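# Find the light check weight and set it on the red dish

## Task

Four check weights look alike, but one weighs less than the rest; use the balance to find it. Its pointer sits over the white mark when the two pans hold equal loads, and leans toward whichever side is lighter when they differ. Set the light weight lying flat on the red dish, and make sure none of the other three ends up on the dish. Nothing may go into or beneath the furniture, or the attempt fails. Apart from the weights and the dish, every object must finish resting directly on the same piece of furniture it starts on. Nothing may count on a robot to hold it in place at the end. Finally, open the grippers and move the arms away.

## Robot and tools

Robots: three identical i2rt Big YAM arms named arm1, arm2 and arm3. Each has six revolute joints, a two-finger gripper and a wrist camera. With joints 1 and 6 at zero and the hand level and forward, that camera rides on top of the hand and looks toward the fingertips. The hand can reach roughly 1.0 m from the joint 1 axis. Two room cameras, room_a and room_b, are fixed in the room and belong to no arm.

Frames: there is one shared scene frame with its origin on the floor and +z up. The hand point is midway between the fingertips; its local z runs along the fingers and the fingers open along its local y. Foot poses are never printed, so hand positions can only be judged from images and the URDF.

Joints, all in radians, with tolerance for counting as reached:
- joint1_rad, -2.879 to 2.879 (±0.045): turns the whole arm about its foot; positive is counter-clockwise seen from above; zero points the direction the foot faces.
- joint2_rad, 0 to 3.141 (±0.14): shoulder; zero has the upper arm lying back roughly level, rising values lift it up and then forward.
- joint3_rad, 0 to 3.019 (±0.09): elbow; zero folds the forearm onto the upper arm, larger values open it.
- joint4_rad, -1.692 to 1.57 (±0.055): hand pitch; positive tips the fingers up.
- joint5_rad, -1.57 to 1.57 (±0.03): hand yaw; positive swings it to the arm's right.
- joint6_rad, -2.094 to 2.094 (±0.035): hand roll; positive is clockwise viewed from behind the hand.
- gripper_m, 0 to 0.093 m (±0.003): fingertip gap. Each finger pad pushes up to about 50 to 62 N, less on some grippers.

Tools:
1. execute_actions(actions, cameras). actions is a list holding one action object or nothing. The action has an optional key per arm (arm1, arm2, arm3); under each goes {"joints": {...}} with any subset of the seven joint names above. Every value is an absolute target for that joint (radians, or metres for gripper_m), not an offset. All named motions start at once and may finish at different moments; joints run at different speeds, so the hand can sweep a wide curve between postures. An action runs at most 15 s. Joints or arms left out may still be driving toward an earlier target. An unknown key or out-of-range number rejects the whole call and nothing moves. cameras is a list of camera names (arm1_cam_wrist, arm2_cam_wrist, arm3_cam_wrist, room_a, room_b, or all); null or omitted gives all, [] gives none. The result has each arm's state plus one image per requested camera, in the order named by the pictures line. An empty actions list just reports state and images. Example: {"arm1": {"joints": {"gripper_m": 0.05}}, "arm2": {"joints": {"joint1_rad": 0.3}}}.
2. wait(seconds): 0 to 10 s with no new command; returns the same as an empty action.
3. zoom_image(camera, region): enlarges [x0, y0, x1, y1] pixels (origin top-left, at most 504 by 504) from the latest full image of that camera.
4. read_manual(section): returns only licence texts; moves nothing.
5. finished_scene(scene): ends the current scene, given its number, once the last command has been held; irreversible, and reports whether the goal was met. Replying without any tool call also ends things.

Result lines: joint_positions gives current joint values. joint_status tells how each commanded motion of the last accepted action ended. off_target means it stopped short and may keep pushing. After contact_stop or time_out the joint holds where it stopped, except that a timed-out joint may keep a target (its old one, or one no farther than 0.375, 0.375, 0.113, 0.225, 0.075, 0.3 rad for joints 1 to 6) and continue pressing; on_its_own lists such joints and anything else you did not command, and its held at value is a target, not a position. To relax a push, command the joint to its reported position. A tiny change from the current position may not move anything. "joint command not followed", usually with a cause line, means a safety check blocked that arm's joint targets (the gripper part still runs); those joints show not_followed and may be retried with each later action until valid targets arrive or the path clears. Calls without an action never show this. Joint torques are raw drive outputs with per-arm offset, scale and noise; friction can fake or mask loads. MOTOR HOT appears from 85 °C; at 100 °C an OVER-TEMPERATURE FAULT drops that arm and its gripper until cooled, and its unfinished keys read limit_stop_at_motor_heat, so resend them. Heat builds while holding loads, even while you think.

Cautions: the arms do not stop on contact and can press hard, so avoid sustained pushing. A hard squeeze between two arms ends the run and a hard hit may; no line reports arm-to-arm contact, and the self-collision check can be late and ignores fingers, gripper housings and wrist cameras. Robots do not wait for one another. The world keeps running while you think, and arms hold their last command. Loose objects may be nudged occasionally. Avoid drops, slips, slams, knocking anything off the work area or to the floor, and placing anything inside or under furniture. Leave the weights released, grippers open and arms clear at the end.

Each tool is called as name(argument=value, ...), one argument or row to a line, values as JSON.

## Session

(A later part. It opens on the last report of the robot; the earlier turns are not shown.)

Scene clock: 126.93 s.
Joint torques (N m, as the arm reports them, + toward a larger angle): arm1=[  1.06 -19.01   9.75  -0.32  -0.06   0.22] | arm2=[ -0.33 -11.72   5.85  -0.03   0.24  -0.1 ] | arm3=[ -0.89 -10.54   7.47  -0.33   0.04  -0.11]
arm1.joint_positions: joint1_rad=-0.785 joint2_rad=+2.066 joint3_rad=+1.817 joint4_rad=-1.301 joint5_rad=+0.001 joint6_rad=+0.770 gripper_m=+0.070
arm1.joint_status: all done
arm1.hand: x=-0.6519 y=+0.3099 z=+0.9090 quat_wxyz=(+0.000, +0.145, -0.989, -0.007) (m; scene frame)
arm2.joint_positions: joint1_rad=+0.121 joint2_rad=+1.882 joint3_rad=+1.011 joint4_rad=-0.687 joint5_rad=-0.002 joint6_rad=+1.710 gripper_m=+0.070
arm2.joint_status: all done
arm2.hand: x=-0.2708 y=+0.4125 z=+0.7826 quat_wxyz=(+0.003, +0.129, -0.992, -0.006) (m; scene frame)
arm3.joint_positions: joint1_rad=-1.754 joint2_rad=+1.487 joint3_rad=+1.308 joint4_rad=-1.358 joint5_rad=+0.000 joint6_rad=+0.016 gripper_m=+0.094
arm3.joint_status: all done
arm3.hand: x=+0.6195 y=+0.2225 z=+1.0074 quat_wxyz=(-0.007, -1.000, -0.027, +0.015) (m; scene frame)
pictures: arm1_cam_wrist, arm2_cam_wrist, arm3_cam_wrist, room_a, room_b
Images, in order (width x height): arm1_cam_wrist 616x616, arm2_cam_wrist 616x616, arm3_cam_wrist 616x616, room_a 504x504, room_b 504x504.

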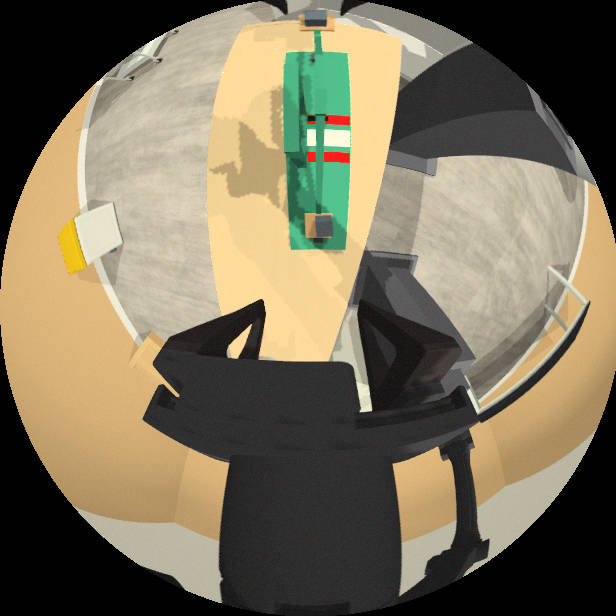

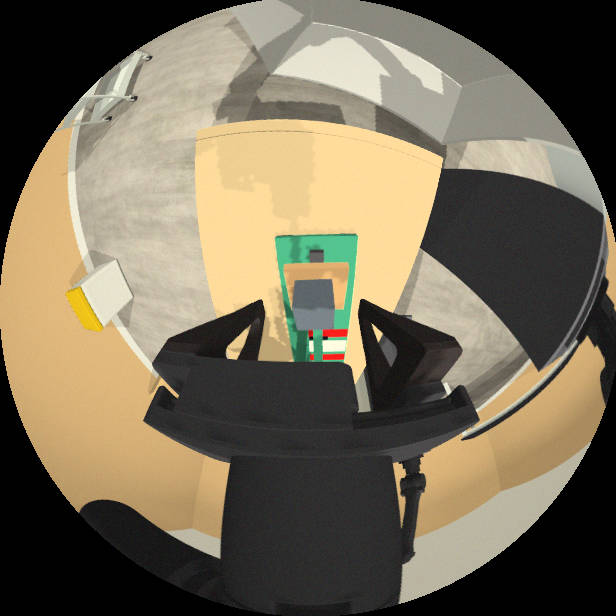

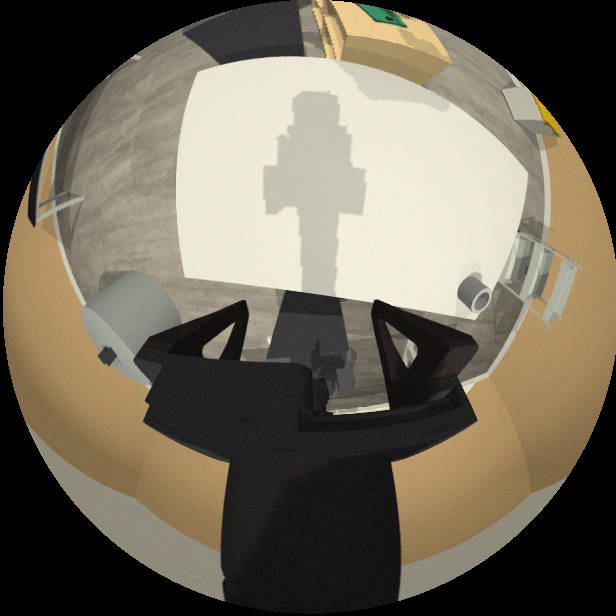

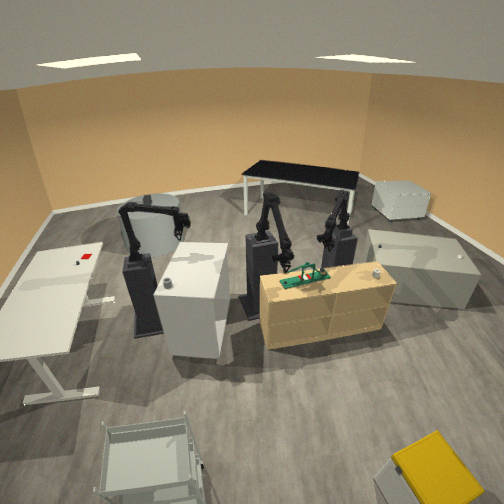

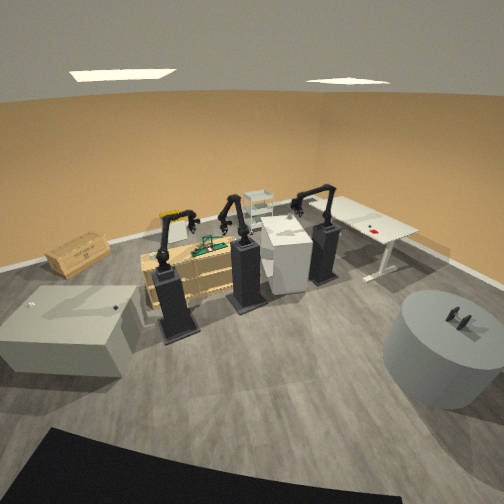

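execute_actions(
  actions=[
    {"arm1":{"joints":{"joint1_rad":0.2,"joint2_rad":1.5,"joint4_rad":-1.2,"joint6_rad":0.0}},"arm2":{"joints":{"joint1_rad":0.147,"joint2_rad":1.905,"joint3_rad":1.012,"joint4_rad":-0.66,"joint6_rad":1.736}}},
  ],
  cameras=["arm2_cam_wrist","room_a"],
)

Scene clock: 136.33 s.
Joint torques (N m, as the arm reports them, + toward a larger angle): arm1=[  0.96 -12.33  10.58   1.66  -0.02  -0.05] | arm2=[  0.6  -11.68   5.35   0.57   0.25   0.12] | arm3=[ -0.76 -10.57   7.5   -0.28   0.03  -0.12]
arm1.joint_positions: joint1_rad=+0.190 joint2_rad=+1.507 joint3_rad=+1.817 joint4_rad=-1.206 joint5_rad=-0.002 joint6_rad=+0.016 gripper_m=+0.070
arm1.joint_status: all done
arm1.hand: x=-1.2201 y=+0.2765 z=+1.2622 quat_wxyz=(-0.166, +0.798, -0.503, -0.288) (m; scene frame)
arm2.joint_positions: joint1_rad=+0.139 joint2_rad=+1.906 joint3_rad=+1.011 joint4_rad=-0.668 joint5_rad=-0.002 joint6_rad=+1.726 gripper_m=+0.070
arm2.joint_status: all done
arm2.hand: x=-0.2783 y=+0.4090 z=+0.7727 quat_wxyz=(+0.002, +0.130, -0.992, -0.004) (m; scene frame)
arm3.joint_positions: joint1_rad=-1.754 joint2_rad=+1.487 joint3_rad=+1.308 joint4_rad=-1.358 joint5_rad=+0.000 joint6_rad=+0.016 gripper_m=+0.094
arm3.joint_status: not commanded
arm3.hand: x=+0.6195 y=+0.2225 z=+1.0074 quat_wxyz=(-0.007, -1.000, -0.027, +0.015) (m; scene frame)
pictures: arm2_cam_wrist, room_a
Images, in order (width x height): arm2_cam_wrist 616x616, room_a 504x504.

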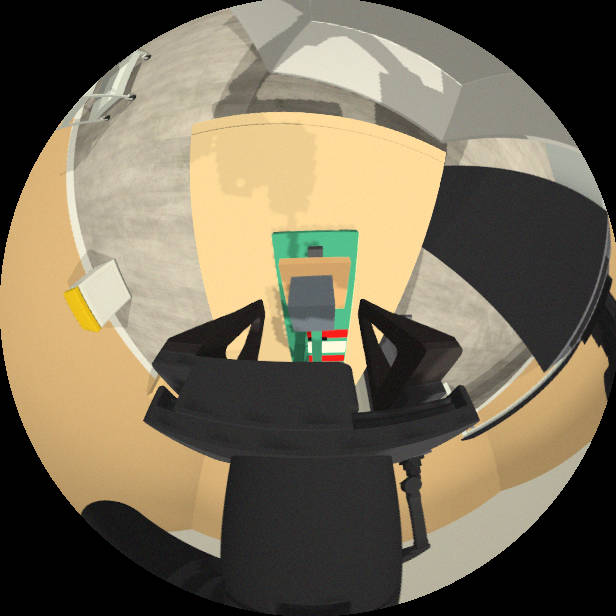

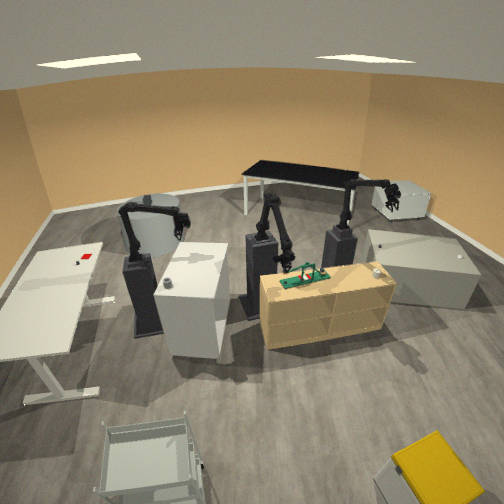

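zoom_image(
  camera="arm2_cam_wrist",
  region=[230, 220, 400, 380],
)

Region (230, 220, 400, 380) of arm2_cam_wrist's 616x616 image, scaled by 2.965, with more detail than that image has; it fills the top 474 rows of this view, and the rest is white.

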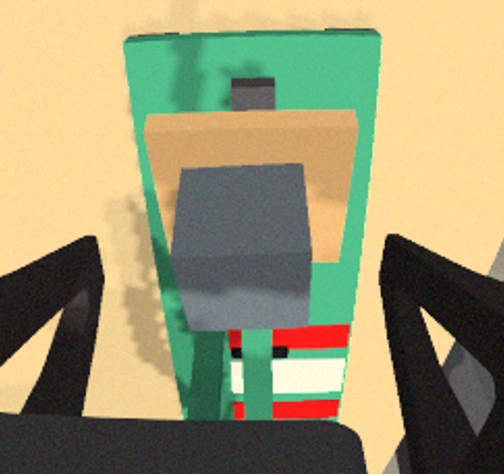

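execute_actions(
  actions=[
    {"arm2":{"joints":{"joint2_rad":1.917,"joint4_rad":-0.652,"gripper_m":0.045}}},
  ],
  cameras=["arm2_cam_wrist"],
)

Scene clock: 138.73 s.
Joint torques (N m, as the arm reports them, + toward a larger angle): arm1=[  0.51 -12.23  10.52   1.7   -0.01  -0.06] | arm2=[  0.7  -11.65   5.39   0.57   0.24   0.13] | arm3=[ -0.96 -10.55   7.49  -0.32   0.03  -0.09]
arm1.joint_positions: joint1_rad=+0.190 joint2_rad=+1.507 joint3_rad=+1.817 joint4_rad=-1.206 joint5_rad=-0.002 joint6_rad=+0.015 gripper_m=+0.070
arm1.joint_status: not commanded
arm1.hand: x=-1.2201 y=+0.2765 z=+1.2622 quat_wxyz=(-0.166, +0.798, -0.503, -0.288) (m; scene frame)
arm2.joint_positions: joint1_rad=+0.139 joint2_rad=+1.914 joint3_rad=+1.011 joint4_rad=-0.660 joint5_rad=-0.002 joint6_rad=+1.726 gripper_m=+0.045
arm2.joint_status: all done
arm2.hand: x=-0.2784 y=+0.4093 z=+0.7692 quat_wxyz=(+0.002, +0.130, -0.992, -0.004) (m; scene frame)
arm3.joint_positions: joint1_rad=-1.754 joint2_rad=+1.487 joint3_rad=+1.308 joint4_rad=-1.358 joint5_rad=+0.000 joint6_rad=+0.016 gripper_m=+0.094
arm3.joint_status: not commanded
arm3.hand: x=+0.6195 y=+0.2225 z=+1.0074 quat_wxyz=(-0.007, -1.000, -0.027, +0.015) (m; scene frame)
pictures: arm2_cam_wrist
Images, in order (width x height): arm2_cam_wrist 616x616.

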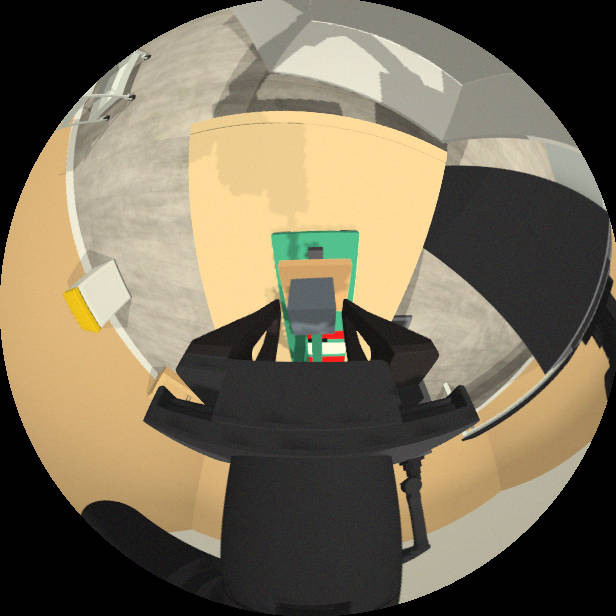

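Lowered 3.5 mm. Close the gripper.

execute_actions(
  actions=[
    {"arm2":{"joints":{"gripper_m":0.024}}},
  ],
  cameras=["arm2_cam_wrist"],
)

Scene clock: 139.57 s.
Joint torques (N m, as the arm reports them, + toward a larger angle): arm1=[  0.42 -12.57  10.52   1.58   0.02  -0.06] | arm2=[  0.73 -11.53   5.36   0.53   0.24   0.11] | arm3=[ -0.69 -10.51   7.5   -0.29   0.04  -0.11]
arm1.joint_positions: joint1_rad=+0.190 joint2_rad=+1.507 joint3_rad=+1.817 joint4_rad=-1.206 joint5_rad=-0.002 joint6_rad=+0.015 gripper_m=+0.070
arm1.joint_status: not commanded
arm1.hand: x=-1.2201 y=+0.2765 z=+1.2622 quat_wxyz=(-0.166, +0.798, -0.503, -0.288) (m; scene frame)
arm2.joint_positions: joint1_rad=+0.139 joint2_rad=+1.914 joint3_rad=+1.011 joint4_rad=-0.660 joint5_rad=-0.002 joint6_rad=+1.727 gripper_m=+0.029
arm2.joint_status: gripper_m off_target (ended at +0.029, target +0.024)
arm2.hand: x=-0.2784 y=+0.4092 z=+0.7691 quat_wxyz=(+0.002, +0.130, -0.992, -0.004) (m; scene frame)
arm3.joint_positions: joint1_rad=-1.754 joint2_rad=+1.487 joint3_rad=+1.308 joint4_rad=-1.358 joint5_rad=+0.000 joint6_rad=+0.016 gripper_m=+0.094
arm3.joint_status: not commanded
arm3.hand: x=+0.6195 y=+0.2225 z=+1.0074 quat_wxyz=(-0.007, -1.000, -0.027, +0.015) (m; scene frame)
pictures: arm2_cam_wrist
Images, in order (width x height): arm2_cam_wrist 616x616.

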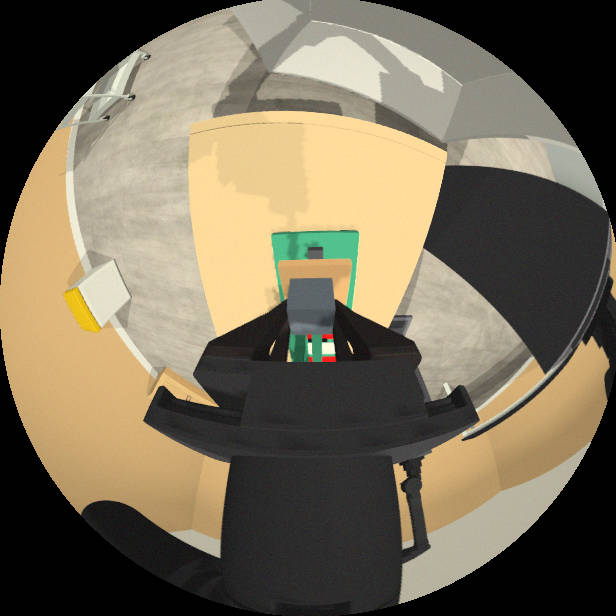

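execute_actions(
  actions=[
    {"arm2":{"joints":{"joint2_rad":1.635,"joint3_rad":1.15,"joint4_rad":-1.08}},"arm3":{"joints":{"joint1_rad":-0.9,"joint2_rad":1.35}}},
  ],
  cameras=["arm2_cam_wrist","room_a"],
)

Scene clock: 144.67 s.
Joint torques (N m, as the arm reports them, + toward a larger angle): arm1=[  0.39 -12.28  10.59   1.65  -0.02  -0.06] | arm2=[  0.69 -11.13   9.57  -0.19   0.26   0.1 ] | arm3=[-1.18 -9.14  7.8   0.06  0.07 -0.11]
arm1.joint_positions: joint1_rad=+0.190 joint2_rad=+1.507 joint3_rad=+1.817 joint4_rad=-1.206 joint5_rad=-0.002 joint6_rad=+0.015 gripper_m=+0.070
arm1.joint_status: not commanded
arm1.hand: x=-1.2201 y=+0.2765 z=+1.2622 quat_wxyz=(-0.166, +0.798, -0.503, -0.288) (m; scene frame)
arm2.joint_positions: joint1_rad=+0.139 joint2_rad=+1.646 joint3_rad=+1.121 joint4_rad=-1.074 joint5_rad=-0.002 joint6_rad=+1.727 gripper_m=+0.029
arm2.joint_status: all done
arm2.hand: x=-0.2743 y=+0.4001 z=+0.9163 quat_wxyz=(-0.003, +0.129, -0.991, +0.013) (m; scene frame)
arm3.joint_positions: joint1_rad=-0.899 joint2_rad=+1.342 joint3_rad=+1.308 joint4_rad=-1.358 joint5_rad=+0.000 joint6_rad=+0.016 gripper_m=+0.094
arm3.joint_status: all done
arm3.hand: x=+0.8022 y=-0.0876 z=+1.0717 quat_wxyz=(-0.047, -0.895, -0.436, +0.080) (m; scene frame)
pictures: arm2_cam_wrist, room_a
Images, in order (width x height): arm2_cam_wrist 616x616, room_a 504x504.

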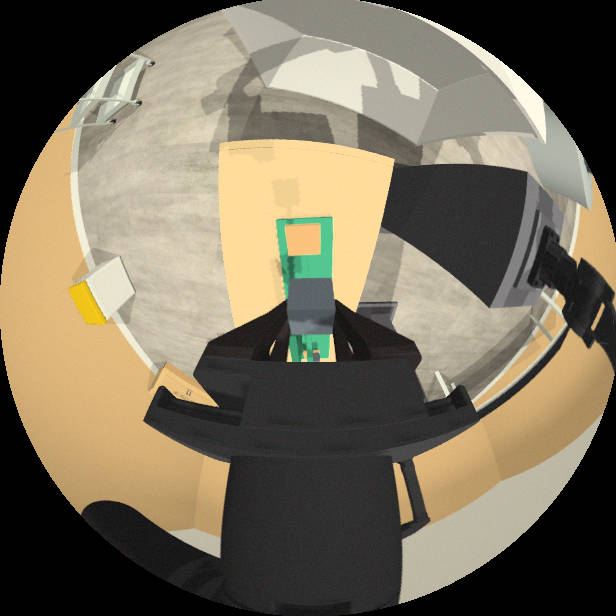

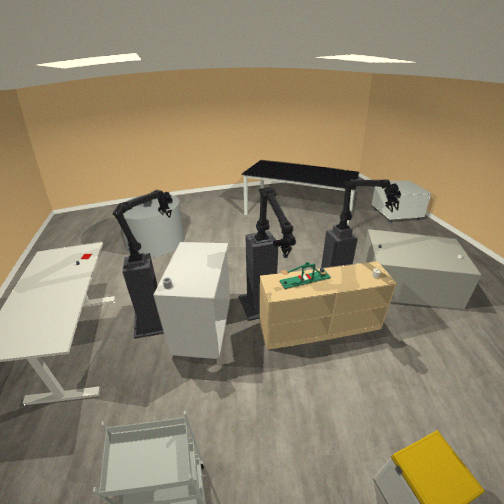

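execute_actions(
  actions=[
    {"arm2":{"joints":{"joint1_rad":-1.382,"joint2_rad":1.85,"joint3_rad":1.82,"joint4_rad":-1.45,"joint6_rad":0.0}}},
  ],
  cameras=["arm2_cam_wrist","room_a"],
)

Scene clock: 152.77 s.
Joint torques (N m, as the arm reports them, + toward a larger angle): arm1=[  0.47 -12.41  10.5    1.59  -0.01  -0.06] | arm2=[  0.53 -16.46  11.49   0.03   0.    -0.1 ] | arm3=[-1.29 -9.03  7.85  0.    0.07 -0.11]
arm1.joint_positions: joint1_rad=+0.190 joint2_rad=+1.507 joint3_rad=+1.817 joint4_rad=-1.206 joint5_rad=-0.002 joint6_rad=+0.015 gripper_m=+0.070
arm1.joint_status: not commanded
arm1.hand: x=-1.2201 y=+0.2765 z=+1.2622 quat_wxyz=(-0.166, +0.798, -0.503, -0.288) (m; scene frame)
arm2.joint_positions: joint1_rad=-1.388 joint2_rad=+1.874 joint3_rad=+1.783 joint4_rad=-1.444 joint5_rad=+0.003 joint6_rad=+0.011 gripper_m=+0.029
arm2.joint_status: all done
arm2.hand: x=+0.4323 y=+0.2565 z=+1.0412 quat_wxyz=(-0.017, +0.223, -0.975, -0.003) (m; scene frame)
arm3.joint_positions: joint1_rad=-0.899 joint2_rad=+1.342 joint3_rad=+1.308 joint4_rad=-1.358 joint5_rad=+0.000 joint6_rad=+0.016 gripper_m=+0.094
arm3.joint_status: not commanded
arm3.hand: x=+0.8022 y=-0.0876 z=+1.0717 quat_wxyz=(-0.047, -0.895, -0.436, +0.080) (m; scene frame)
pictures: arm2_cam_wrist, room_a
Images, in order (width x height): arm2_cam_wrist 616x616, room_a 504x504.

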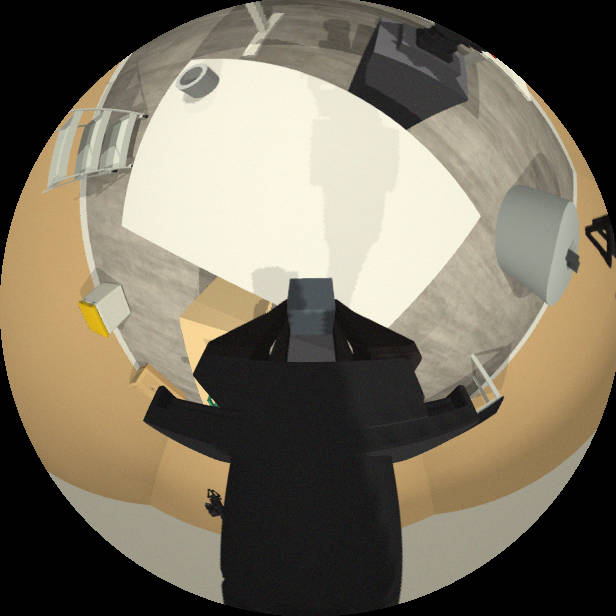

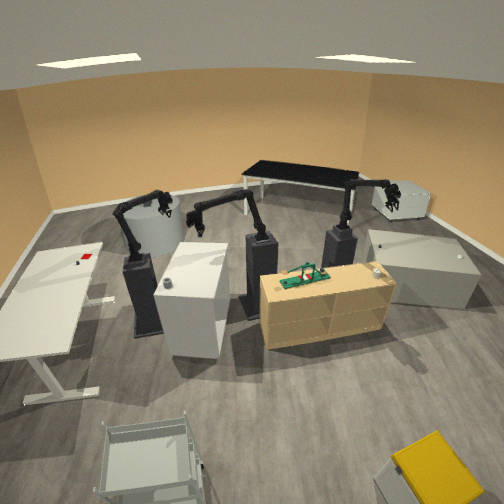

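execute_actions(
  actions=[
    {"arm2":{"joints":{"joint2_rad":2.215,"joint4_rad":-1.365}}},
  ],
  cameras=["arm2_cam_wrist","room_a"],
)

Scene clock: 156.17 s.
Joint torques (N m, as the arm reports them, + toward a larger angle): arm1=[  0.61 -12.34  10.66   1.58  -0.02  -0.06] | arm2=[  0.28 -20.     9.66   0.03   0.02  -0.1 ] | arm3=[-1.24 -8.98  7.85  0.04  0.06 -0.09]
arm1.joint_positions: joint1_rad=+0.190 joint2_rad=+1.507 joint3_rad=+1.817 joint4_rad=-1.206 joint5_rad=-0.002 joint6_rad=+0.015 gripper_m=+0.070
arm1.joint_status: not commanded
arm1.hand: x=-1.2201 y=+0.2765 z=+1.2622 quat_wxyz=(-0.166, +0.798, -0.503, -0.288) (m; scene frame)
arm2.joint_positions: joint1_rad=-1.388 joint2_rad=+2.235 joint3_rad=+1.788 joint4_rad=-1.370 joint5_rad=+0.002 joint6_rad=+0.009 gripper_m=+0.029
arm2.joint_status: all done
arm2.hand: x=+0.4361 y=+0.2586 z=+0.8332 quat_wxyz=(+0.119, +0.222, -0.967, +0.029) (m; scene frame)
arm3.joint_positions: joint1_rad=-0.899 joint2_rad=+1.342 joint3_rad=+1.308 joint4_rad=-1.358 joint5_rad=+0.000 joint6_rad=+0.016 gripper_m=+0.094
arm3.joint_status: not commanded
arm3.hand: x=+0.8022 y=-0.0876 z=+1.0717 quat_wxyz=(-0.047, -0.895, -0.436, +0.080) (m; scene frame)
pictures: arm2_cam_wrist, room_a
Images, in order (width x height): arm2_cam_wrist 616x616, room_a 504x504.

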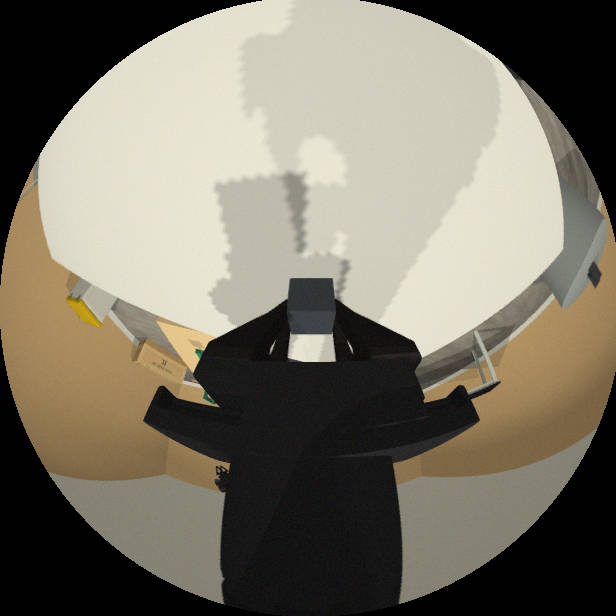

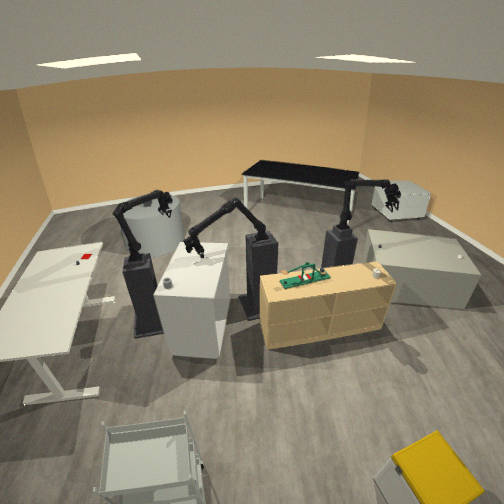

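execute_actions(
  actions=[
    {"arm2":{"joints":{"joint2_rad":2.255,"joint4_rad":-1.33}}},
  ],
  cameras=["arm2_cam_wrist","room_a"],
)

Scene clock: 157.83 s.
Joint torques (N m, as the arm reports them, + toward a larger angle): arm1=[  0.86 -12.36  10.61   1.53  -0.01  -0.04] | arm2=[  0.45 -19.39   9.76   0.13   0.04  -0.11] | arm3=[-1.31 -8.86  7.84  0.08  0.05 -0.11]
arm1.joint_positions: joint1_rad=+0.190 joint2_rad=+1.507 joint3_rad=+1.817 joint4_rad=-1.206 joint5_rad=-0.002 joint6_rad=+0.015 gripper_m=+0.070
arm1.joint_status: not commanded
arm1.hand: x=-1.2201 y=+0.2765 z=+1.2622 quat_wxyz=(-0.166, +0.798, -0.503, -0.288) (m; scene frame)
arm2.joint_positions: joint1_rad=-1.388 joint2_rad=+2.267 joint3_rad=+1.788 joint4_rad=-1.336 joint5_rad=+0.002 joint6_rad=+0.009 gripper_m=+0.029
arm2.joint_status: all done
arm2.hand: x=+0.4389 y=+0.2600 z=+0.8133 quat_wxyz=(+0.118, +0.222, -0.967, +0.029) (m; scene frame)
arm3.joint_positions: joint1_rad=-0.899 joint2_rad=+1.342 joint3_rad=+1.308 joint4_rad=-1.358 joint5_rad=+0.000 joint6_rad=+0.016 gripper_m=+0.094
arm3.joint_status: not commanded
arm3.hand: x=+0.8022 y=-0.0876 z=+1.0717 quat_wxyz=(-0.047, -0.895, -0.436, +0.080) (m; scene frame)
pictures: arm2_cam_wrist, room_a
Images, in order (width x height): arm2_cam_wrist 616x616, room_a 504x504.

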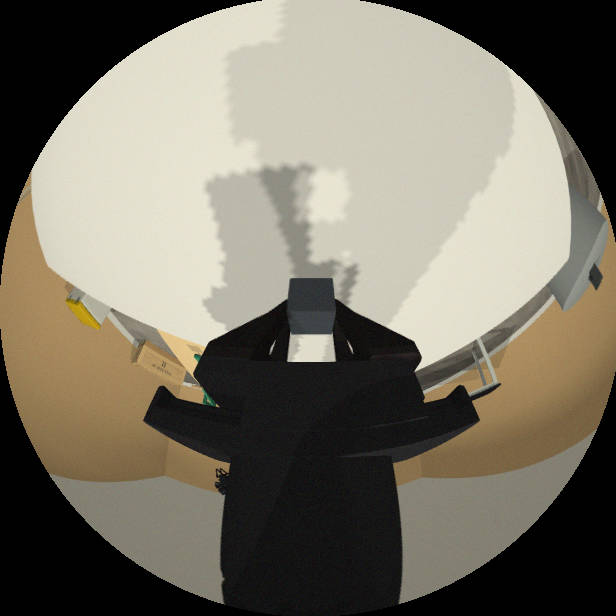

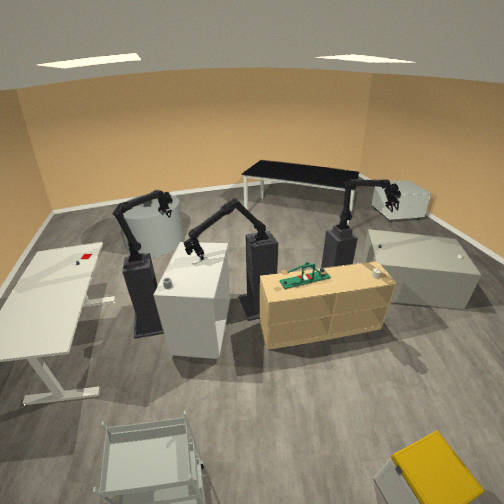

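zoom_image(
  camera="room_a",
  region=[160, 220, 240, 290],
)

Region (160, 220, 240, 290) of room_a's 504x504 image, scaled by 6.300, with more detail than that image has; it fills the top 441 rows of this view, and the rest is white.

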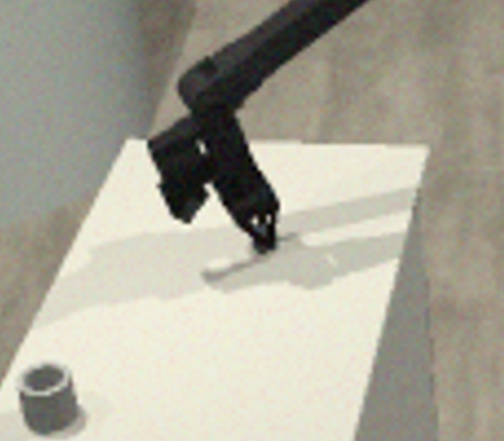

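execute_actions(
  actions=[
    {"arm2":{"joints":{"joint2_rad":2.272,"joint4_rad":-1.315}}},
  ],
  cameras=["arm2_cam_wrist"],
)

Scene clock: 159.07 s.
Joint torques (N m, as the arm reports them, + toward a larger angle): arm1=[  0.45 -12.7   10.54   1.73   0.02  -0.06] | arm2=[  0.53 -17.4    9.48   0.1    0.04  -0.11] | arm3=[-1.3  -9.01  7.88  0.03  0.06 -0.1 ]
arm1.joint_positions: joint1_rad=+0.190 joint2_rad=+1.507 joint3_rad=+1.817 joint4_rad=-1.206 joint5_rad=-0.002 joint6_rad=+0.015 gripper_m=+0.070
arm1.joint_status: not commanded
arm1.hand: x=-1.2201 y=+0.2765 z=+1.2622 quat_wxyz=(-0.166, +0.798, -0.503, -0.288) (m; scene frame)
arm2.joint_positions: joint1_rad=-1.388 joint2_rad=+2.278 joint3_rad=+1.788 joint4_rad=-1.320 joint5_rad=+0.002 joint6_rad=+0.009 gripper_m=+0.029
arm2.joint_status: all done
arm2.hand: x=+0.4405 y=+0.2608 z=+0.8060 quat_wxyz=(+0.116, +0.222, -0.968, +0.029) (m; scene frame)
arm3.joint_positions: joint1_rad=-0.899 joint2_rad=+1.342 joint3_rad=+1.308 joint4_rad=-1.358 joint5_rad=+0.000 joint6_rad=+0.016 gripper_m=+0.094
arm3.joint_status: not commanded
arm3.hand: x=+0.8022 y=-0.0876 z=+1.0717 quat_wxyz=(-0.047, -0.895, -0.436, +0.080) (m; scene frame)
pictures: arm2_cam_wrist
Images, in order (width x height): arm2_cam_wrist 616x616.

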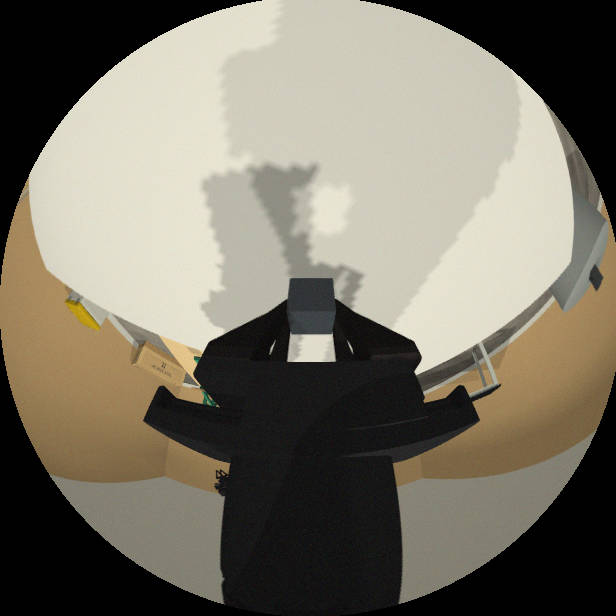

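zoom_image(
  camera="arm2_cam_wrist",
  region=[240, 230, 400, 370],
)

zoom_image(
  camera="arm2_cam_wrist",
  region=[280, 260, 370, 340],
)

Region (240, 230, 400, 370) of arm2_cam_wrist's 616x616 image, scaled by 3.150, with more detail than that image has; it fills the top 441 rows of this view, and the rest is white.

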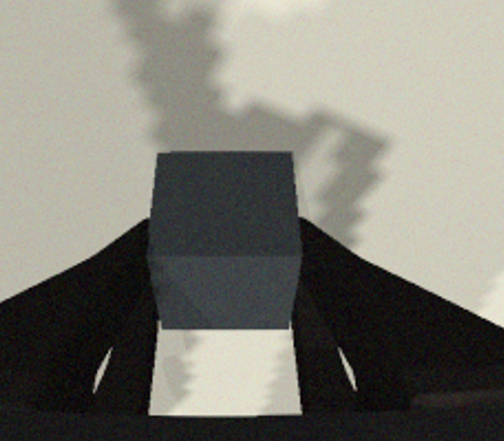

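Region (280, 260, 370, 340) of arm2_cam_wrist's 616x616 image, scaled by 5.600, with more detail than that image has.

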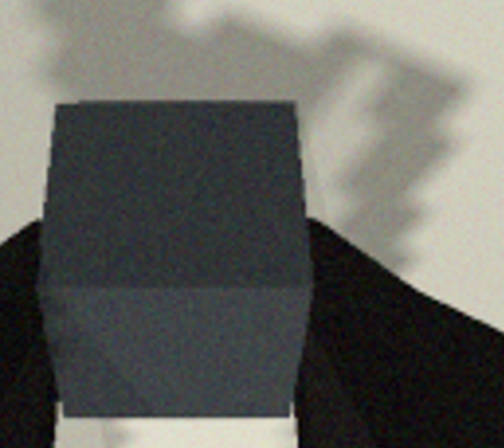

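execute_actions(
  actions=[
    {"arm2":{"joints":{"joint2_rad":2.285,"joint4_rad":-1.308}}},
  ],
  cameras=["arm2_cam_wrist"],
)

Scene clock: 160.90 s.
Joint torques (N m, as the arm reports them, + toward a larger angle): arm1=[  0.62 -12.41  10.5    1.7   -0.01  -0.04] | arm2=[  0.36 -18.04   9.77   0.04   0.02  -0.12] | arm3=[-1.34 -8.8   7.89  0.07  0.05 -0.11]
arm1.joint_positions: joint1_rad=+0.190 joint2_rad=+1.507 joint3_rad=+1.817 joint4_rad=-1.206 joint5_rad=-0.002 joint6_rad=+0.015 gripper_m=+0.070
arm1.joint_status: not commanded
arm1.hand: x=-1.2201 y=+0.2765 z=+1.2622 quat_wxyz=(-0.166, +0.798, -0.503, -0.288) (m; scene frame)
arm2.joint_positions: joint1_rad=-1.388 joint2_rad=+2.286 joint3_rad=+1.788 joint4_rad=-1.314 joint5_rad=+0.002 joint6_rad=+0.009 gripper_m=+0.029
arm2.joint_status: all done
arm2.hand: x=+0.4407 y=+0.2609 z=+0.8010 quat_wxyz=(+0.117, +0.222, -0.968, +0.029) (m; scene frame)
arm3.joint_positions: joint1_rad=-0.899 joint2_rad=+1.342 joint3_rad=+1.308 joint4_rad=-1.358 joint5_rad=+0.000 joint6_rad=+0.016 gripper_m=+0.094
arm3.joint_status: not commanded
arm3.hand: x=+0.8022 y=-0.0876 z=+1.0717 quat_wxyz=(-0.047, -0.895, -0.436, +0.080) (m; scene frame)
pictures: arm2_cam_wrist
Images, in order (width x height): arm2_cam_wrist 616x616.

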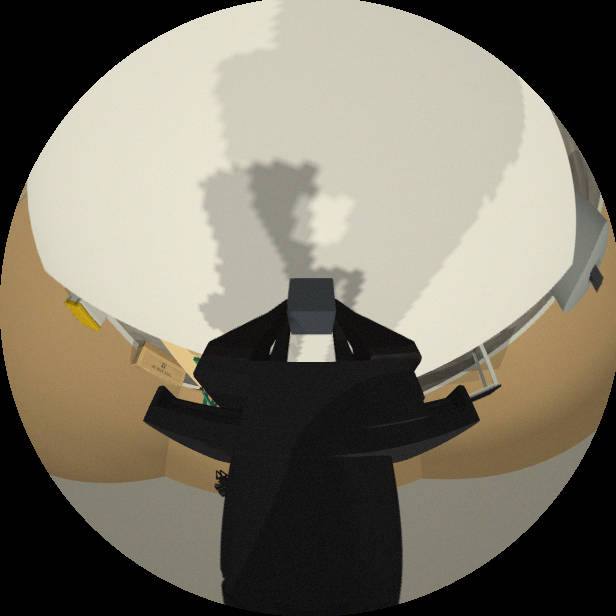

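execute_actions(
  actions=[
    {"arm2":{"joints":{"joint2_rad":2.295,"joint4_rad":-1.3}}},
  ],
  cameras=["arm2_cam_wrist"],
)

Scene clock: 161.67 s.
Joint torques (N m, as the arm reports them, + toward a larger angle): arm1=[  0.31 -12.48  10.51   1.61  -0.01  -0.03] | arm2=[  0.47 -17.17   9.68   0.44   0.03  -0.08] | arm3=[-1.24 -8.92  7.91  0.    0.06 -0.11]
arm1.joint_positions: joint1_rad=+0.190 joint2_rad=+1.507 joint3_rad=+1.817 joint4_rad=-1.206 joint5_rad=-0.002 joint6_rad=+0.015 gripper_m=+0.070
arm1.joint_status: not commanded
arm1.hand: x=-1.2201 y=+0.2765 z=+1.2622 quat_wxyz=(-0.166, +0.798, -0.503, -0.288) (m; scene frame)
arm2.joint_positions: joint1_rad=-1.388 joint2_rad=+2.286 joint3_rad=+1.788 joint4_rad=-1.314 joint5_rad=+0.002 joint6_rad=+0.009 gripper_m=+0.029
arm2.joint_status: all done
arm2.hand: x=+0.4407 y=+0.2609 z=+0.8010 quat_wxyz=(+0.117, +0.222, -0.968, +0.029) (m; scene frame)
arm3.joint_positions: joint1_rad=-0.899 joint2_rad=+1.342 joint3_rad=+1.308 joint4_rad=-1.358 joint5_rad=+0.000 joint6_rad=+0.016 gripper_m=+0.094
arm3.joint_status: not commanded
arm3.hand: x=+0.8022 y=-0.0876 z=+1.0717 quat_wxyz=(-0.047, -0.895, -0.436, +0.080) (m; scene frame)
pictures: arm2_cam_wrist
Images, in order (width x height): arm2_cam_wrist 616x616.

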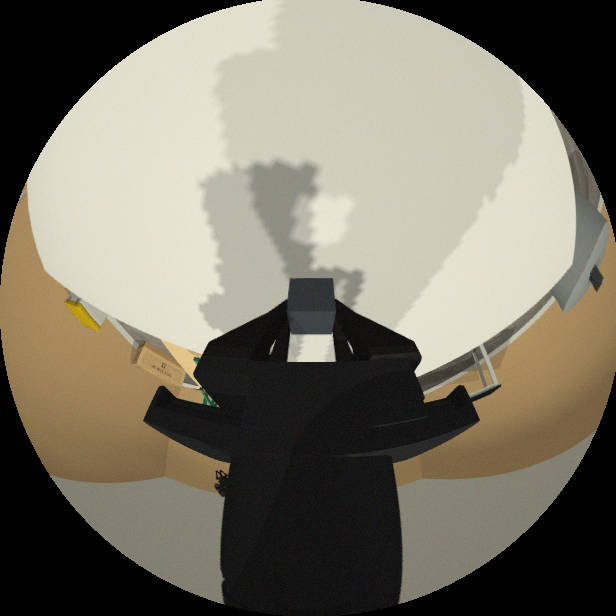

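execute_actions(
  actions=[
    {"arm2":{"joints":{"joint2_rad":2.28,"joint4_rad":-1.314,"gripper_m":0.07}}},
  ],
  cameras=["arm2_cam_wrist"],
)

Scene clock: 162.90 s.
Joint torques (N m, as the arm reports them, + toward a larger angle): arm1=[  0.37 -12.65  10.71   1.55   0.    -0.06] | arm2=[  0.59 -18.54   9.77  -0.13   0.02  -0.1 ] | arm3=[-1.47 -8.87  7.87  0.03  0.06 -0.09]
arm1.joint_positions: joint1_rad=+0.190 joint2_rad=+1.507 joint3_rad=+1.817 joint4_rad=-1.206 joint5_rad=-0.002 joint6_rad=+0.015 gripper_m=+0.070
arm1.joint_status: not commanded
arm1.hand: x=-1.2201 y=+0.2765 z=+1.2622 quat_wxyz=(-0.166, +0.798, -0.503, -0.288) (m; scene frame)
arm2.joint_positions: joint1_rad=-1.388 joint2_rad=+2.286 joint3_rad=+1.788 joint4_rad=-1.314 joint5_rad=+0.002 joint6_rad=+0.009 gripper_m=+0.070
arm2.joint_status: all done
arm2.hand: x=+0.4407 y=+0.2609 z=+0.8010 quat_wxyz=(+0.117, +0.222, -0.968, +0.029) (m; scene frame)
arm3.joint_positions: joint1_rad=-0.899 joint2_rad=+1.342 joint3_rad=+1.308 joint4_rad=-1.358 joint5_rad=+0.000 joint6_rad=+0.016 gripper_m=+0.094
arm3.joint_status: not commanded
arm3.hand: x=+0.8022 y=-0.0876 z=+1.0717 quat_wxyz=(-0.047, -0.895, -0.436, +0.080) (m; scene frame)
pictures: arm2_cam_wrist
Images, in order (width x height): arm2_cam_wrist 616x616.

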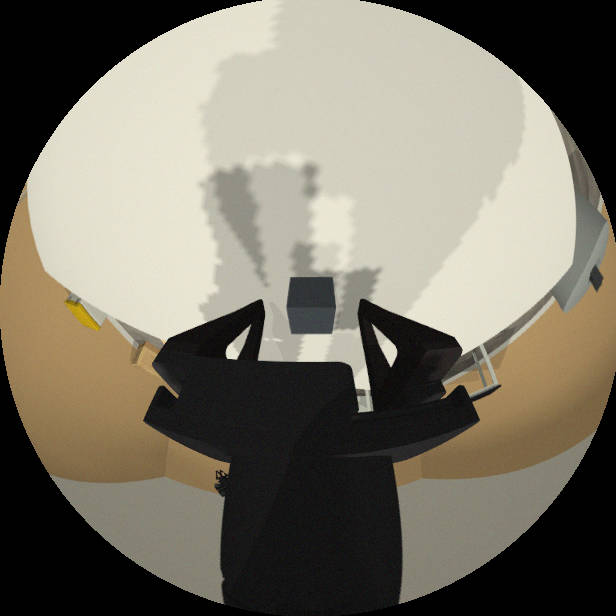

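execute_actions(
  actions=[
    {"arm2":{"joints":{"joint2_rad":1.85}},"arm3":{"joints":{"joint3_rad":1.8,"joint4_rad":-1.29,"joint6_rad":-0.46,"gripper_m":0.08}}},
  ],
  cameras=["arm2_cam_wrist","room_a"],
)

Scene clock: 169.07 s.
Joint torques (N m, as the arm reports them, + toward a larger angle): arm1=[  0.82 -12.57  10.51   1.68  -0.02  -0.09] | arm2=[  0.63 -17.1   10.27   0.54   0.03  -0.1 ] | arm3=[-1.35 -8.51 11.07  1.68  0.03 -0.07]
arm1.joint_positions: joint1_rad=+0.190 joint2_rad=+1.507 joint3_rad=+1.817 joint4_rad=-1.206 joint5_rad=-0.002 joint6_rad=+0.015 gripper_m=+0.070
arm1.joint_status: not commanded
arm1.hand: x=-1.2201 y=+0.2765 z=+1.2622 quat_wxyz=(-0.166, +0.798, -0.503, -0.288) (m; scene frame)
arm2.joint_positions: joint1_rad=-1.388 joint2_rad=+1.872 joint3_rad=+1.800 joint4_rad=-1.314 joint5_rad=+0.002 joint6_rad=+0.009 gripper_m=+0.070
arm2.joint_status: all done
arm2.hand: x=+0.4650 y=+0.2727 z=+1.0530 quat_wxyz=(-0.090, +0.222, -0.971, -0.021) (m; scene frame)
arm3.joint_positions: joint1_rad=-0.899 joint2_rad=+1.341 joint3_rad=+1.758 joint4_rad=-1.298 joint5_rad=+0.000 joint6_rad=-0.442 gripper_m=+0.080
arm3.joint_status: all done
arm3.hand: x=+0.7532 y=-0.1487 z=+1.2927 quat_wxyz=(-0.087, -0.730, -0.592, +0.331) (m; scene frame)
pictures: arm2_cam_wrist, room_a
Images, in order (width x height): arm2_cam_wrist 616x616, room_a 504x504.

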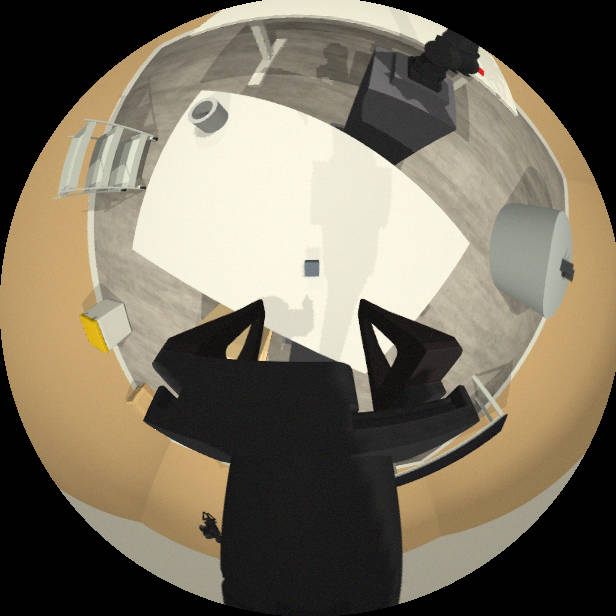

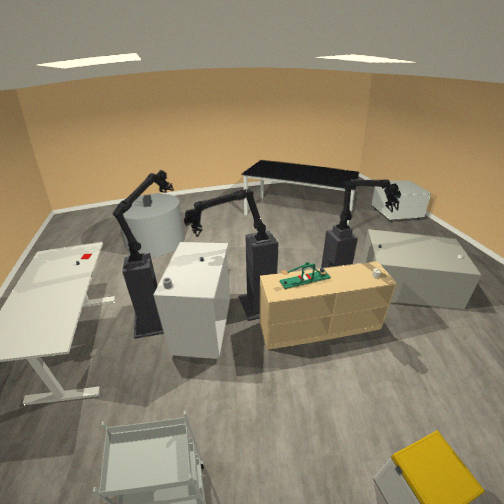

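execute_actions(
  actions=[
    {"arm2":{"joints":{"joint1_rad":0.1,"joint2_rad":1.45,"gripper_m":0.07}},"arm3":{"joints":{"joint1_rad":-1.83,"joint2_rad":2.0,"joint3_rad":1.815,"joint4_rad":-1.29,"joint6_rad":-0.463}}},
  ],
  cameras=["arm3_cam_wrist","room_a"],
)

Scene clock: 171.70 s.
Joint torques (N m, as the arm reports them, + toward a larger angle): arm1=[  0.32 -12.52  10.55   1.63   0.01  -0.05] | arm2=[ -1.13 -10.94  10.46   1.25   0.1   -0.1 ] | arm3=[ -1.86 -19.98   9.15   0.27  -0.03  -0.12]
arm1.joint_positions: joint1_rad=+0.190 joint2_rad=+1.507 joint3_rad=+1.817 joint4_rad=-1.206 joint5_rad=-0.002 joint6_rad=+0.015 gripper_m=+0.070
arm1.joint_status: not commanded
arm1.hand: x=-1.2201 y=+0.2765 z=+1.2622 quat_wxyz=(-0.166, +0.798, -0.503, -0.288) (m; scene frame)
arm2.joint_positions: joint1_rad=+0.105 joint2_rad=+1.469 joint3_rad=+1.800 joint4_rad=-1.314 joint5_rad=+0.000 joint6_rad=+0.008 gripper_m=+0.070
arm2.joint_status: all done
arm2.hand: x=-0.2998 y=+0.5051 z=+1.2846 quat_wxyz=(-0.162, +0.791, -0.539, -0.241) (m; scene frame)
arm3.joint_positions: joint1_rad=-1.826 joint2_rad=+2.016 joint3_rad=+1.796 joint4_rad=-1.291 joint5_rad=+0.002 joint6_rad=-0.447 gripper_m=+0.080
arm3.joint_status: all done
arm3.hand: x=+0.4269 y=+0.2538 z=+0.9208 quat_wxyz=(+0.001, -0.975, -0.220, +0.029) (m; scene frame)
pictures: arm3_cam_wrist, room_a
Images, in order (width x height): arm3_cam_wrist 616x616, room_a 504x504.

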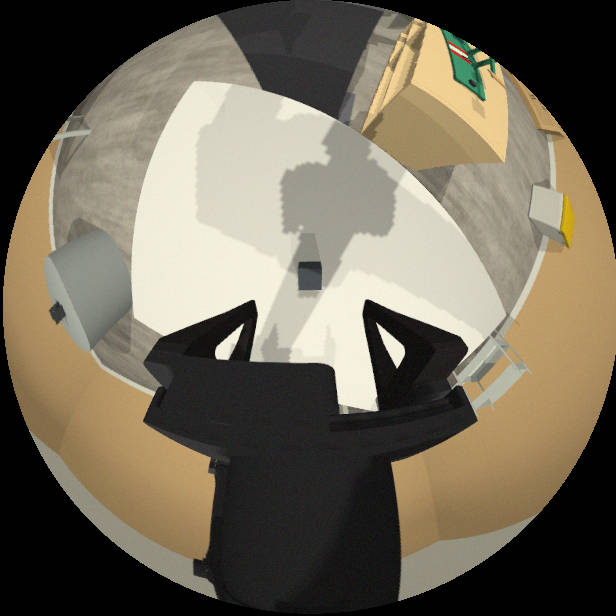

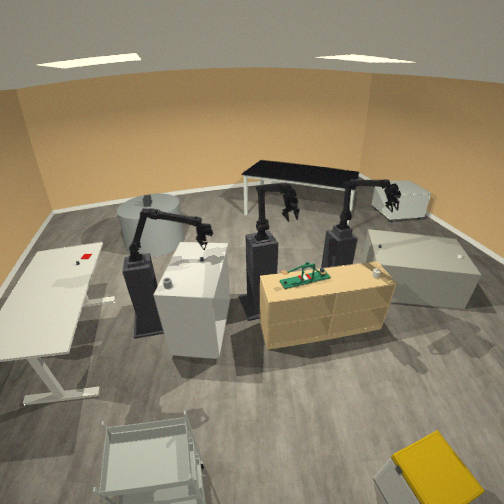

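zoom_image(
  camera="arm3_cam_wrist",
  region=[240, 200, 390, 330],
)

Region (240, 200, 390, 330) of arm3_cam_wrist's 616x616 image, scaled by 3.360, with more detail than that image has; it fills the top 437 rows of this view, and the rest is white.

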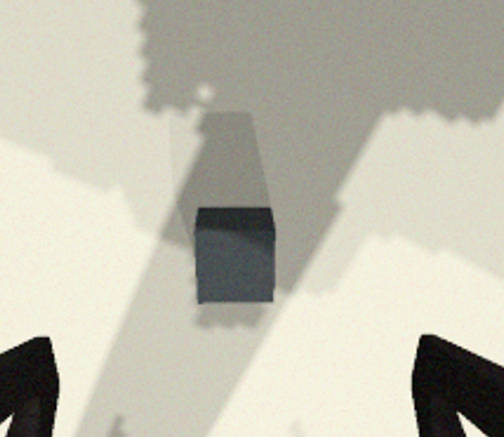

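execute_actions(
  actions=[
    {"arm3":{"joints":{"joint1_rad":-1.845,"joint2_rad":2.04,"joint3_rad":1.69,"joint4_rad":-1.19,"joint6_rad":-0.47}}},
  ],
  cameras=["arm3_cam_wrist"],
)

Scene clock: 176.27 s.
Joint torques (N m, as the arm reports them, + toward a larger angle): arm1=[  0.49 -12.51  10.53   1.6    0.    -0.07] | arm2=[ -0.44 -11.18  10.43   1.31   0.1   -0.1 ] | arm3=[ -2.15 -17.14   7.24   0.77  -0.05  -0.14]
arm1.joint_positions: joint1_rad=+0.190 joint2_rad=+1.507 joint3_rad=+1.817 joint4_rad=-1.206 joint5_rad=-0.002 joint6_rad=+0.015 gripper_m=+0.070
arm1.joint_status: not commanded
arm1.hand: x=-1.2201 y=+0.2765 z=+1.2622 quat_wxyz=(-0.166, +0.798, -0.503, -0.288) (m; scene frame)
arm2.joint_positions: joint1_rad=+0.105 joint2_rad=+1.469 joint3_rad=+1.800 joint4_rad=-1.314 joint5_rad=+0.000 joint6_rad=+0.008 gripper_m=+0.070
arm2.joint_status: not commanded
arm2.hand: x=-0.2998 y=+0.5051 z=+1.2846 quat_wxyz=(-0.162, +0.791, -0.539, -0.241) (m; scene frame)
arm3.joint_positions: joint1_rad=-1.837 joint2_rad=+2.017 joint3_rad=+1.698 joint4_rad=-1.203 joint5_rad=+0.002 joint6_rad=-0.452 gripper_m=+0.080
arm3.joint_status: all done
arm3.hand: x=+0.4398 y=+0.2602 z=+0.8840 quat_wxyz=(+0.000, -0.976, -0.217, +0.023) (m; scene frame)
pictures: arm3_cam_wrist
Images, in order (width x height): arm3_cam_wrist 616x616.

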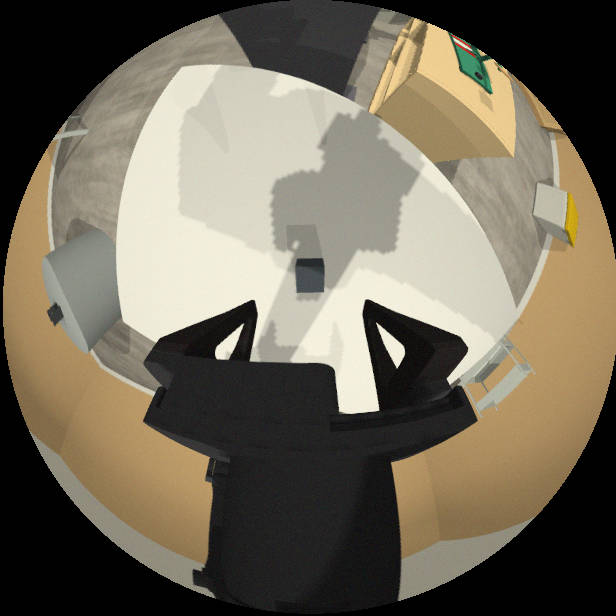

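zoom_image(
  camera="arm3_cam_wrist",
  region=[240, 200, 390, 330],
)

Region (240, 200, 390, 330) of arm3_cam_wrist's 616x616 image, scaled by 3.360, with more detail than that image has; it fills the top 437 rows of this view, and the rest is white.

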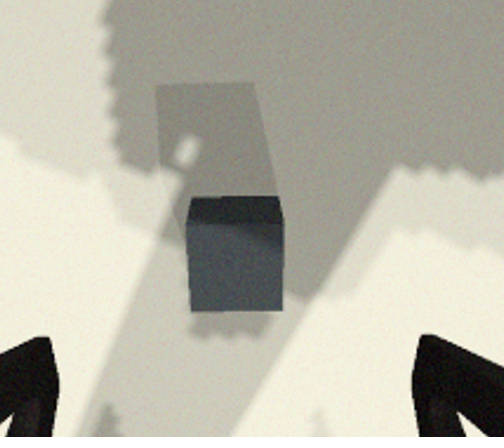

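execute_actions(
  actions=[
    {"arm3":{"joints":{"joint1_rad":-1.857,"joint2_rad":2.08,"joint3_rad":1.605,"joint4_rad":-1.068,"joint6_rad":-0.47}}},
  ],
  cameras=["arm3_cam_wrist"],
)

Scene clock: 180.37 s.
Joint torques (N m, as the arm reports them, + toward a larger angle): arm1=[  0.64 -12.49  10.64   1.66   0.    -0.03] | arm2=[ -0.51 -11.06  10.47   1.22   0.1   -0.09] | arm3=[ -1.75 -16.82   6.64   0.61  -0.05  -0.11]
arm1.joint_positions: joint1_rad=+0.190 joint2_rad=+1.507 joint3_rad=+1.817 joint4_rad=-1.206 joint5_rad=-0.002 joint6_rad=+0.015 gripper_m=+0.070
arm1.joint_status: not commanded
arm1.hand: x=-1.2201 y=+0.2765 z=+1.2622 quat_wxyz=(-0.166, +0.798, -0.503, -0.288) (m; scene frame)
arm2.joint_positions: joint1_rad=+0.105 joint2_rad=+1.469 joint3_rad=+1.800 joint4_rad=-1.314 joint5_rad=+0.000 joint6_rad=+0.008 gripper_m=+0.070
arm2.joint_status: not commanded
arm2.hand: x=-0.2998 y=+0.5051 z=+1.2846 quat_wxyz=(-0.162, +0.791, -0.539, -0.241) (m; scene frame)
arm3.joint_positions: joint1_rad=-1.849 joint2_rad=+2.057 joint3_rad=+1.614 joint4_rad=-1.081 joint5_rad=+0.002 joint6_rad=-0.452 gripper_m=+0.080
arm3.joint_status: all done
arm3.hand: x=+0.4457 y=+0.2672 z=+0.8306 quat_wxyz=(+0.000, -0.977, -0.211, +0.022) (m; scene frame)
pictures: arm3_cam_wrist
Images, in order (width x height): arm3_cam_wrist 616x616.

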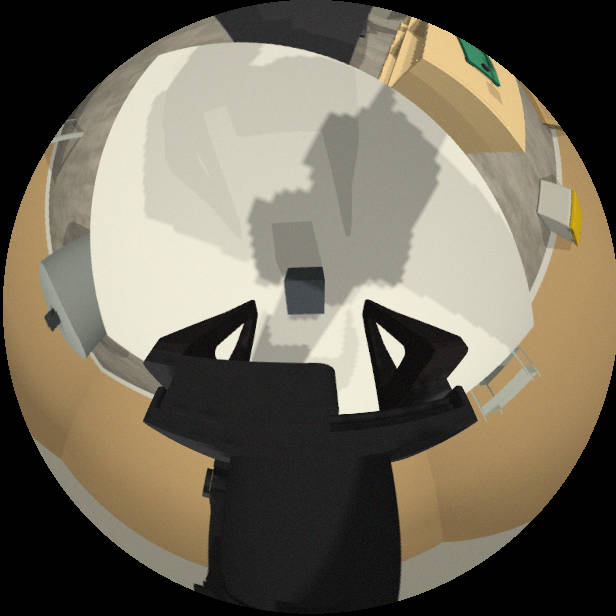

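zoom_image(
  camera="arm3_cam_wrist",
  region=[240, 220, 390, 350],
)

Region (240, 220, 390, 350) of arm3_cam_wrist's 616x616 image, scaled by 3.360, with more detail than that image has; it fills the top 437 rows of this view, and the rest is white.

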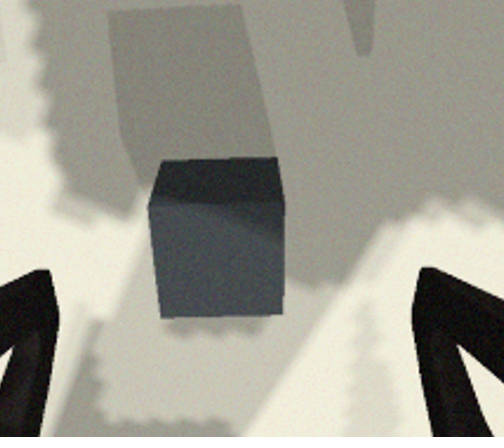

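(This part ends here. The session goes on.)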